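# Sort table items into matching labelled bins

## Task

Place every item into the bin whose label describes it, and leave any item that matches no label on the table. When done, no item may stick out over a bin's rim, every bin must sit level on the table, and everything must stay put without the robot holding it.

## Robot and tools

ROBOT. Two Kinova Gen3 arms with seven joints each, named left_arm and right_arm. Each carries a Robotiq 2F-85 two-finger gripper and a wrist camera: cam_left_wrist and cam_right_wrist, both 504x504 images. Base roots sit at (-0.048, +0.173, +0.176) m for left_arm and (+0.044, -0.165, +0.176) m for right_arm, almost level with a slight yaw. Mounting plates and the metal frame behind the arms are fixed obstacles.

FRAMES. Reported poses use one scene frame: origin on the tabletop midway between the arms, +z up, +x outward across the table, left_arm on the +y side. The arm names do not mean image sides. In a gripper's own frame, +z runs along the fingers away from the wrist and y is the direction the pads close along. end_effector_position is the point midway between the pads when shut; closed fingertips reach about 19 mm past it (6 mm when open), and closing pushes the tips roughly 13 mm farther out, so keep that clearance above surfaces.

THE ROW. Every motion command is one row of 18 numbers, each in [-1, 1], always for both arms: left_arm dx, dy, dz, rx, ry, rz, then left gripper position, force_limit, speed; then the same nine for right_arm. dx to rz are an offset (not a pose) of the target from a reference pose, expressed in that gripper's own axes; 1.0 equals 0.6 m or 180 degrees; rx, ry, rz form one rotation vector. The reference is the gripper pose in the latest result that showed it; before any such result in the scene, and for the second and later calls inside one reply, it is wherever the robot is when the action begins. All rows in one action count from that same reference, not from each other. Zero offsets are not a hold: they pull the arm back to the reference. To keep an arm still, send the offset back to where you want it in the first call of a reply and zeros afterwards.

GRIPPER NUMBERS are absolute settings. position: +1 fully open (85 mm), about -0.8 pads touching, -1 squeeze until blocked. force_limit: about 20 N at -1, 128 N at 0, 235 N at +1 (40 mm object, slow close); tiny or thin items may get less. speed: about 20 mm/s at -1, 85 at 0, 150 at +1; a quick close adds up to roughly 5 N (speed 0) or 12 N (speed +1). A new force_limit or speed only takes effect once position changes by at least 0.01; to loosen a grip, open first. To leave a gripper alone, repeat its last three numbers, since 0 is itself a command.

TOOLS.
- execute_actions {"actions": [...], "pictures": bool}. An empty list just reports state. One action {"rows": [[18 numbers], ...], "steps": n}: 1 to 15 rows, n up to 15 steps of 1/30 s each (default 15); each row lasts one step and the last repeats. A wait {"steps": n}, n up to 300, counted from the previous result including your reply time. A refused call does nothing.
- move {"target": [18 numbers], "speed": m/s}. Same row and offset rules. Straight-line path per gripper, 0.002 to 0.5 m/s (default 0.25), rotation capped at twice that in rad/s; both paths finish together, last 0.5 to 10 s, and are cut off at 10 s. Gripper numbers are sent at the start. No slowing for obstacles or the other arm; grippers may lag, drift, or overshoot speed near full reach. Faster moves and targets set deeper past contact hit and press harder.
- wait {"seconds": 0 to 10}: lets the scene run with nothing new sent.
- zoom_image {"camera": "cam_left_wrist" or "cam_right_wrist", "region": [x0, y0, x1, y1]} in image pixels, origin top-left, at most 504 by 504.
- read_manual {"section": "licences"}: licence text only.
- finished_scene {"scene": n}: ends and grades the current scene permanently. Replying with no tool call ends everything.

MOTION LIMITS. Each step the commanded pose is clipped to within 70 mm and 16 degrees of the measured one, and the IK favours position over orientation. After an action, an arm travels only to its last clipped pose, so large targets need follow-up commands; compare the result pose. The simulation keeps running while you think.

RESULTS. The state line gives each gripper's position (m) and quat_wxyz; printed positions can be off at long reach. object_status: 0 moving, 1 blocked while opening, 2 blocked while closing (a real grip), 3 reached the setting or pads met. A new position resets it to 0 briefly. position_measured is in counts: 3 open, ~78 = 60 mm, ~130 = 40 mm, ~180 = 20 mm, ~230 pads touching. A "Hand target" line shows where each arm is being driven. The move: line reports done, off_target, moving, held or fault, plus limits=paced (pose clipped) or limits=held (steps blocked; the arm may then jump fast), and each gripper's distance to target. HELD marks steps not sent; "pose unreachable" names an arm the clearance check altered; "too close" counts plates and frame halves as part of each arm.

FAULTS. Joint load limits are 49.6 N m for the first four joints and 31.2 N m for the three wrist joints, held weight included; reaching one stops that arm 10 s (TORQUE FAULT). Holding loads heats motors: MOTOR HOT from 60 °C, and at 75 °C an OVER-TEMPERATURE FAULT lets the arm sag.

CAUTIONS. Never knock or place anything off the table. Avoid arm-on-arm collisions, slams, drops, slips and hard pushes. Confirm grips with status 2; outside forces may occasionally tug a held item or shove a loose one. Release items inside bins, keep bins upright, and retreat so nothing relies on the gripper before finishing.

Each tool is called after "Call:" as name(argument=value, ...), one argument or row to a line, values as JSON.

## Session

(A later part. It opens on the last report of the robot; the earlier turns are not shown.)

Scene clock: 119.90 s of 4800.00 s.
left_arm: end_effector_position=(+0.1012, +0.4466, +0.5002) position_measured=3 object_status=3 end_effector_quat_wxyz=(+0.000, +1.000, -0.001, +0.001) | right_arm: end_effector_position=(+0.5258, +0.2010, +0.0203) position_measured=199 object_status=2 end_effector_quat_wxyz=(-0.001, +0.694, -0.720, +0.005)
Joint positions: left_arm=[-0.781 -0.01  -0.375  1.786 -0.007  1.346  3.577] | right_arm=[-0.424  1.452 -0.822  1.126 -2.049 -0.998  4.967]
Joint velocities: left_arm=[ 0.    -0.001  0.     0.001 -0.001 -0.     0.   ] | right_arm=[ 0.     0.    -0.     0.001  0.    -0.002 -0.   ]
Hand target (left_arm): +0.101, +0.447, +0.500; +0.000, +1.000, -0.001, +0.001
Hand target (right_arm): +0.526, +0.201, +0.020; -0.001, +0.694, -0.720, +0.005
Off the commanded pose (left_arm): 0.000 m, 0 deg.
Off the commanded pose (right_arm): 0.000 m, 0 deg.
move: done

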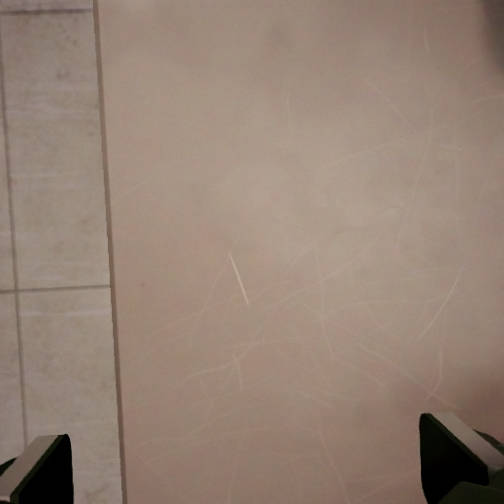

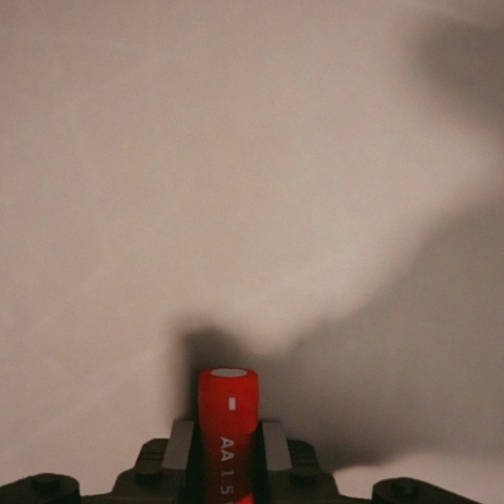

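Call:
move(
  target=[0,0,0,0,0,0,1,0,0,0,0,-0.05,0,0,0,-1,-0.6,0],
  speed=0.15,
)

Call:
move(
  target=[0,0,0,0,0,0,1,0,0,0.852,0.203,-0.07,0,0,0.36,-1,-0.6,0],
  speed=0.4,
)

Call:
move(
  target=[0,0,0,0,0,0,1,0,0,0.447,-0.12,0,0,0,0,-1,-0.6,0],
  speed=0.3,
)

Scene clock: 123.50 s of 4800.00 s.
left_arm: end_effector_position=(+0.1012, +0.4466, +0.5002) position_measured=3 object_status=3 end_effector_quat_wxyz=(+0.000, +1.000, -0.001, +0.001) | right_arm: end_effector_position=(+0.5253, +0.2011, +0.0501) position_measured=199 object_status=2 end_effector_quat_wxyz=(-0.001, +0.694, -0.720, +0.005)
Joint positions: left_arm=[-0.781 -0.01  -0.375  1.786 -0.007  1.346  3.577] | right_arm=[-0.414  1.401 -0.84   1.155 -2.071 -1.03   4.966]
Joint velocities: left_arm=[-0.001  0.    -0.    -0.     0.    -0.    -0.   ] | right_arm=[ 0.002 -0.004 -0.    -0.001  0.001 -0.002 -0.001]
Hand target (left_arm): +0.101, +0.447, +0.500; +0.000, +1.000, -0.001, +0.001
Hand target (right_arm): +0.525, +0.201, +0.050; -0.001, +0.694, -0.720, +0.005
Off the commanded pose (left_arm): 0.000 m, 0 deg.
Off the commanded pose (right_arm): 0.000 m, 0 deg.
move: done

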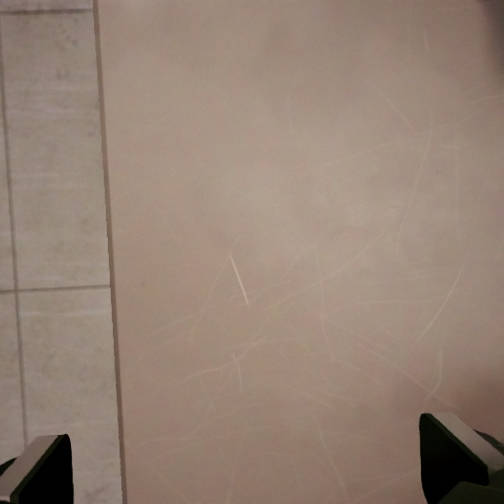

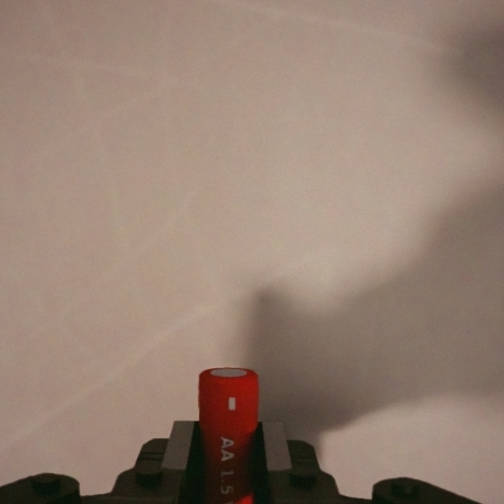

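Scene clock: 125.47 s of 4800.00 s.
left_arm: end_effector_position=(+0.1012, +0.4466, +0.5002) position_measured=3 object_status=3 end_effector_quat_wxyz=(+0.000, +1.000, -0.001, +0.001) | right_arm: end_effector_position=(+0.3829, -0.3041, +0.0929) position_measured=199 object_status=2 end_effector_quat_wxyz=(+0.003, -0.200, +0.980, -0.003)
Joint positions: left_arm=[-0.781 -0.01  -0.375  1.786 -0.007  1.346  3.577] | right_arm=[ 0.571  0.959 -0.471  2.126 -1.787 -0.411  4.153]
Joint velocities: left_arm=[-0.002 -0.    -0.     0.001  0.     0.    -0.001] | right_arm=[ 0.012 -0.004  0.006 -0.002 -0.008  0.004  0.007]
Hand target (left_arm): +0.101, +0.447, +0.500; +0.000, +1.000, -0.001, +0.001
Hand target (right_arm): +0.383, -0.305, +0.093; +0.003, -0.199, +0.980, -0.003
Off the commanded pose (left_arm): 0.000 m, 0 deg.
Off the commanded pose (right_arm): 0.002 m, 0 deg.
move: done

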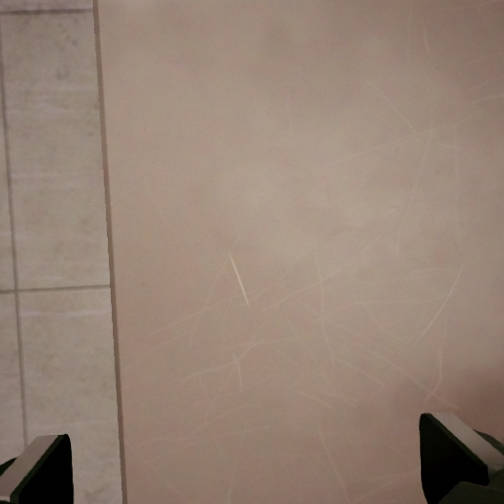

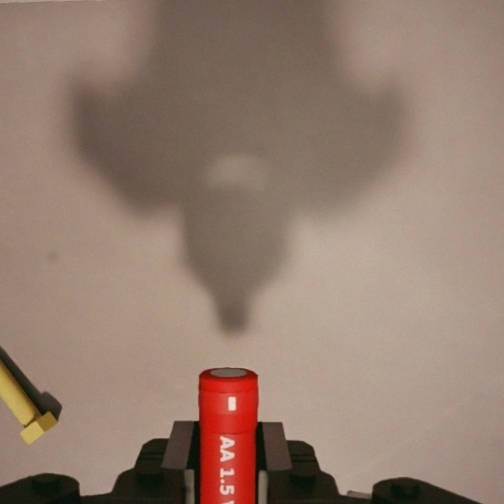

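Scene clock: 126.83 s of 4800.00 s.
left_arm: end_effector_position=(+0.1012, +0.4466, +0.5002) position_measured=3 object_status=3 end_effector_quat_wxyz=(+0.000, +1.000, -0.001, +0.001) | right_arm: end_effector_position=(+0.1647, -0.4744, +0.0917) position_measured=199 object_status=2 end_effector_quat_wxyz=(+0.003, -0.200, +0.980, -0.003)
Joint positions: left_arm=[-0.781 -0.01  -0.375  1.786 -0.007  1.346  3.577] | right_arm=[ 1.134  0.896 -0.12   2.253 -1.277 -0.1    4.39 ]
Joint velocities: left_arm=[ 0.     0.    -0.     0.    -0.    -0.001  0.   ] | right_arm=[-0.038 -0.004  0.092 -0.011 -0.039  0.069  0.026]
Hand target (left_arm): +0.101, +0.447, +0.500; +0.000, +1.000, -0.001, +0.001
Hand target (right_arm): +0.165, -0.475, +0.092; +0.003, -0.200, +0.980, -0.003
Off the commanded pose (left_arm): 0.000 m, 0 deg.
Off the commanded pose (right_arm): 0.001 m, 0 deg.
move: done

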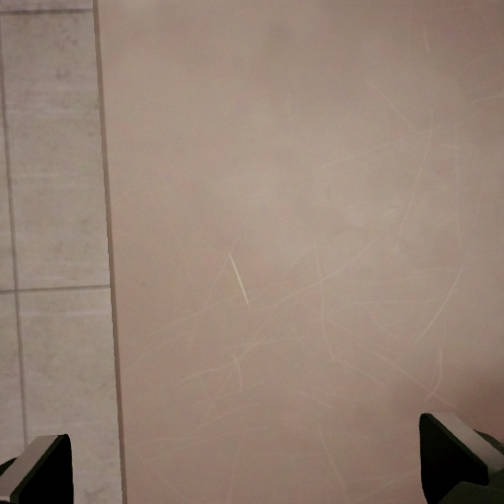

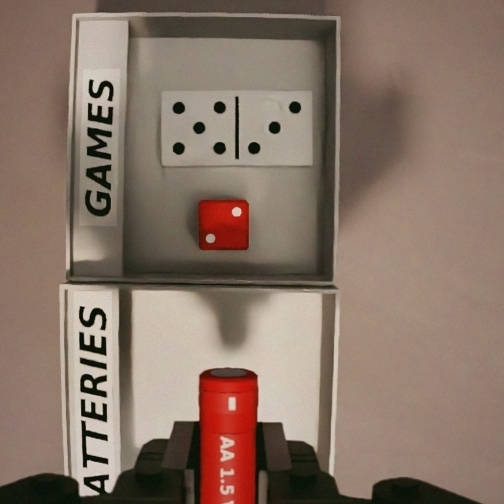

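Call:
move(
  target=[0,0,0,0,0,0,1,0,0,-0.002,-0.003,0.101,0,0,0,-1,-0.6,0],
  speed=0.08,
)

Call:
move(
  target=[0,0,0,0,0,0,1,0,0,0,0,0,0,0,0,-0.35,-0.6,-0.3],
)

Call:
move(
  target=[0,0,0,0,0,0,1,0,0,0,0,-0.1,0,0,0,-0.35,-0.6,0],
  speed=0.15,
)

Scene clock: 130.37 s of 4800.00 s.
left_arm: end_effector_position=(+0.1012, +0.4466, +0.5002) position_measured=3 object_status=3 end_effector_quat_wxyz=(+0.000, +1.000, -0.001, +0.001) | right_arm: end_effector_position=(+0.1672, -0.4762, +0.0314) position_measured=199 object_status=2 end_effector_quat_wxyz=(+0.003, -0.201, +0.980, -0.003)
Joint positions: left_arm=[-0.781 -0.01  -0.375  1.786 -0.007  1.346  3.577] | right_arm=[ 1.286  1.098 -0.318  2.189 -1.09  -0.319  4.267]
Joint velocities: left_arm=[ 0.    -0.001 -0.    -0.001  0.001 -0.     0.001] | right_arm=[ 0.005  0.009  0.002  0.001  0.003  0.001 -0.004]
Hand target (left_arm): +0.101, +0.447, +0.500; +0.000, +1.000, -0.001, +0.001
Hand target (right_arm): +0.167, -0.476, +0.031; +0.003, -0.200, +0.980, -0.003
Off the commanded pose (left_arm): 0.000 m, 0 deg.
Off the commanded pose (right_arm): 0.001 m, 0 deg.
move: done

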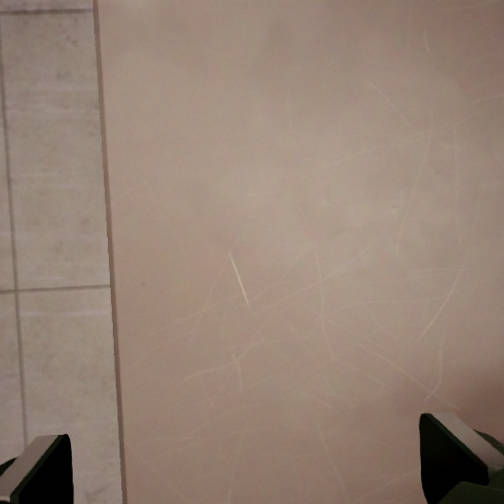

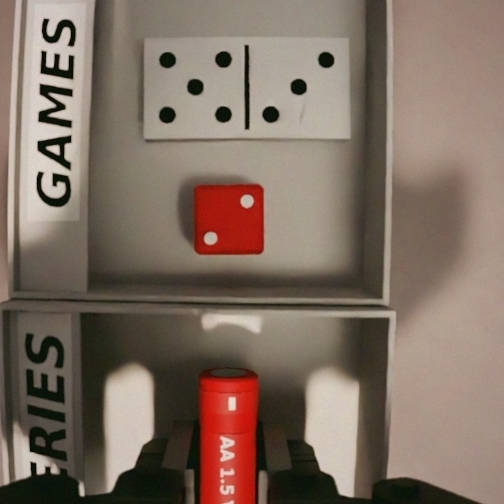

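Scene clock: 130.87 s of 4800.00 s.
left_arm: end_effector_position=(+0.1012, +0.4466, +0.5002) position_measured=3 object_status=3 end_effector_quat_wxyz=(+0.000, +1.000, -0.001, +0.001) | right_arm: end_effector_position=(+0.1672, -0.4762, +0.0314) position_measured=173 object_status=0 end_effector_quat_wxyz=(+0.003, -0.201, +0.980, -0.003)
Joint positions: left_arm=[-0.781 -0.01  -0.375  1.786 -0.007  1.346  3.577] | right_arm=[ 1.286  1.098 -0.317  2.189 -1.09  -0.319  4.267]
Joint velocities: left_arm=[ 0.001 -0.001  0.    -0.     0.    -0.001  0.   ] | right_arm=[-0.    -0.     0.     0.001 -0.    -0.001 -0.   ]
Hand target (left_arm): +0.101, +0.447, +0.500; +0.000, +1.000, -0.001, +0.001
Hand target (right_arm): +0.167, -0.476, +0.031; +0.003, -0.201, +0.980, -0.003
Off the commanded pose (left_arm): 0.000 m, 0 deg.
Off the commanded pose (right_arm): 0.000 m, 0 deg.
move: done

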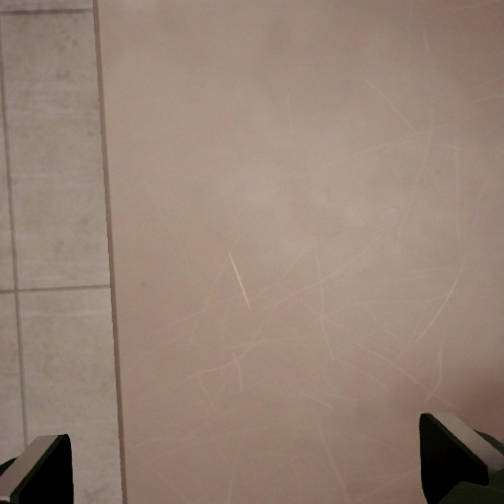

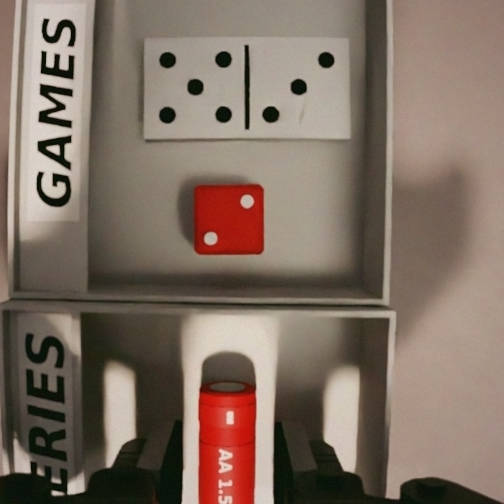

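Scene clock: 131.73 s of 4800.00 s.
left_arm: end_effector_position=(+0.1012, +0.4466, +0.5002) position_measured=3 object_status=3 end_effector_quat_wxyz=(+0.000, +1.000, -0.001, +0.001) | right_arm: end_effector_position=(+0.1658, -0.4759, +0.0911) position_measured=173 object_status=3 end_effector_quat_wxyz=(+0.003, -0.199, +0.980, -0.003)
Joint positions: left_arm=[-0.781 -0.01  -0.375  1.786 -0.007  1.346  3.577] | right_arm=[ 1.13   0.897 -0.117  2.247 -1.3   -0.097  4.409]
Joint velocities: left_arm=[ 0.001  0.     0.001 -0.001 -0.002  0.     0.001] | right_arm=[-0.043 -0.01   0.05  -0.005 -0.03   0.044  0.021]
Hand target (left_arm): +0.101, +0.447, +0.500; +0.000, +1.000, -0.001, +0.001
Hand target (right_arm): +0.167, -0.476, +0.091; +0.003, -0.200, +0.980, -0.003
Off the commanded pose (left_arm): 0.000 m, 0 deg.
Off the commanded pose (right_arm): 0.001 m, 0 deg.
move: done

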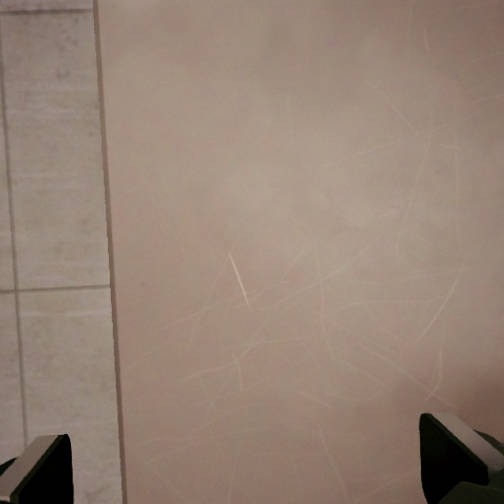

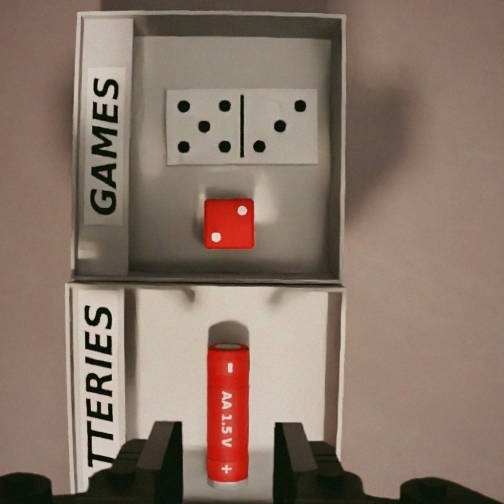

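Call:
finished_scene(
  scene=1,
)

The scene is finished: the task was done.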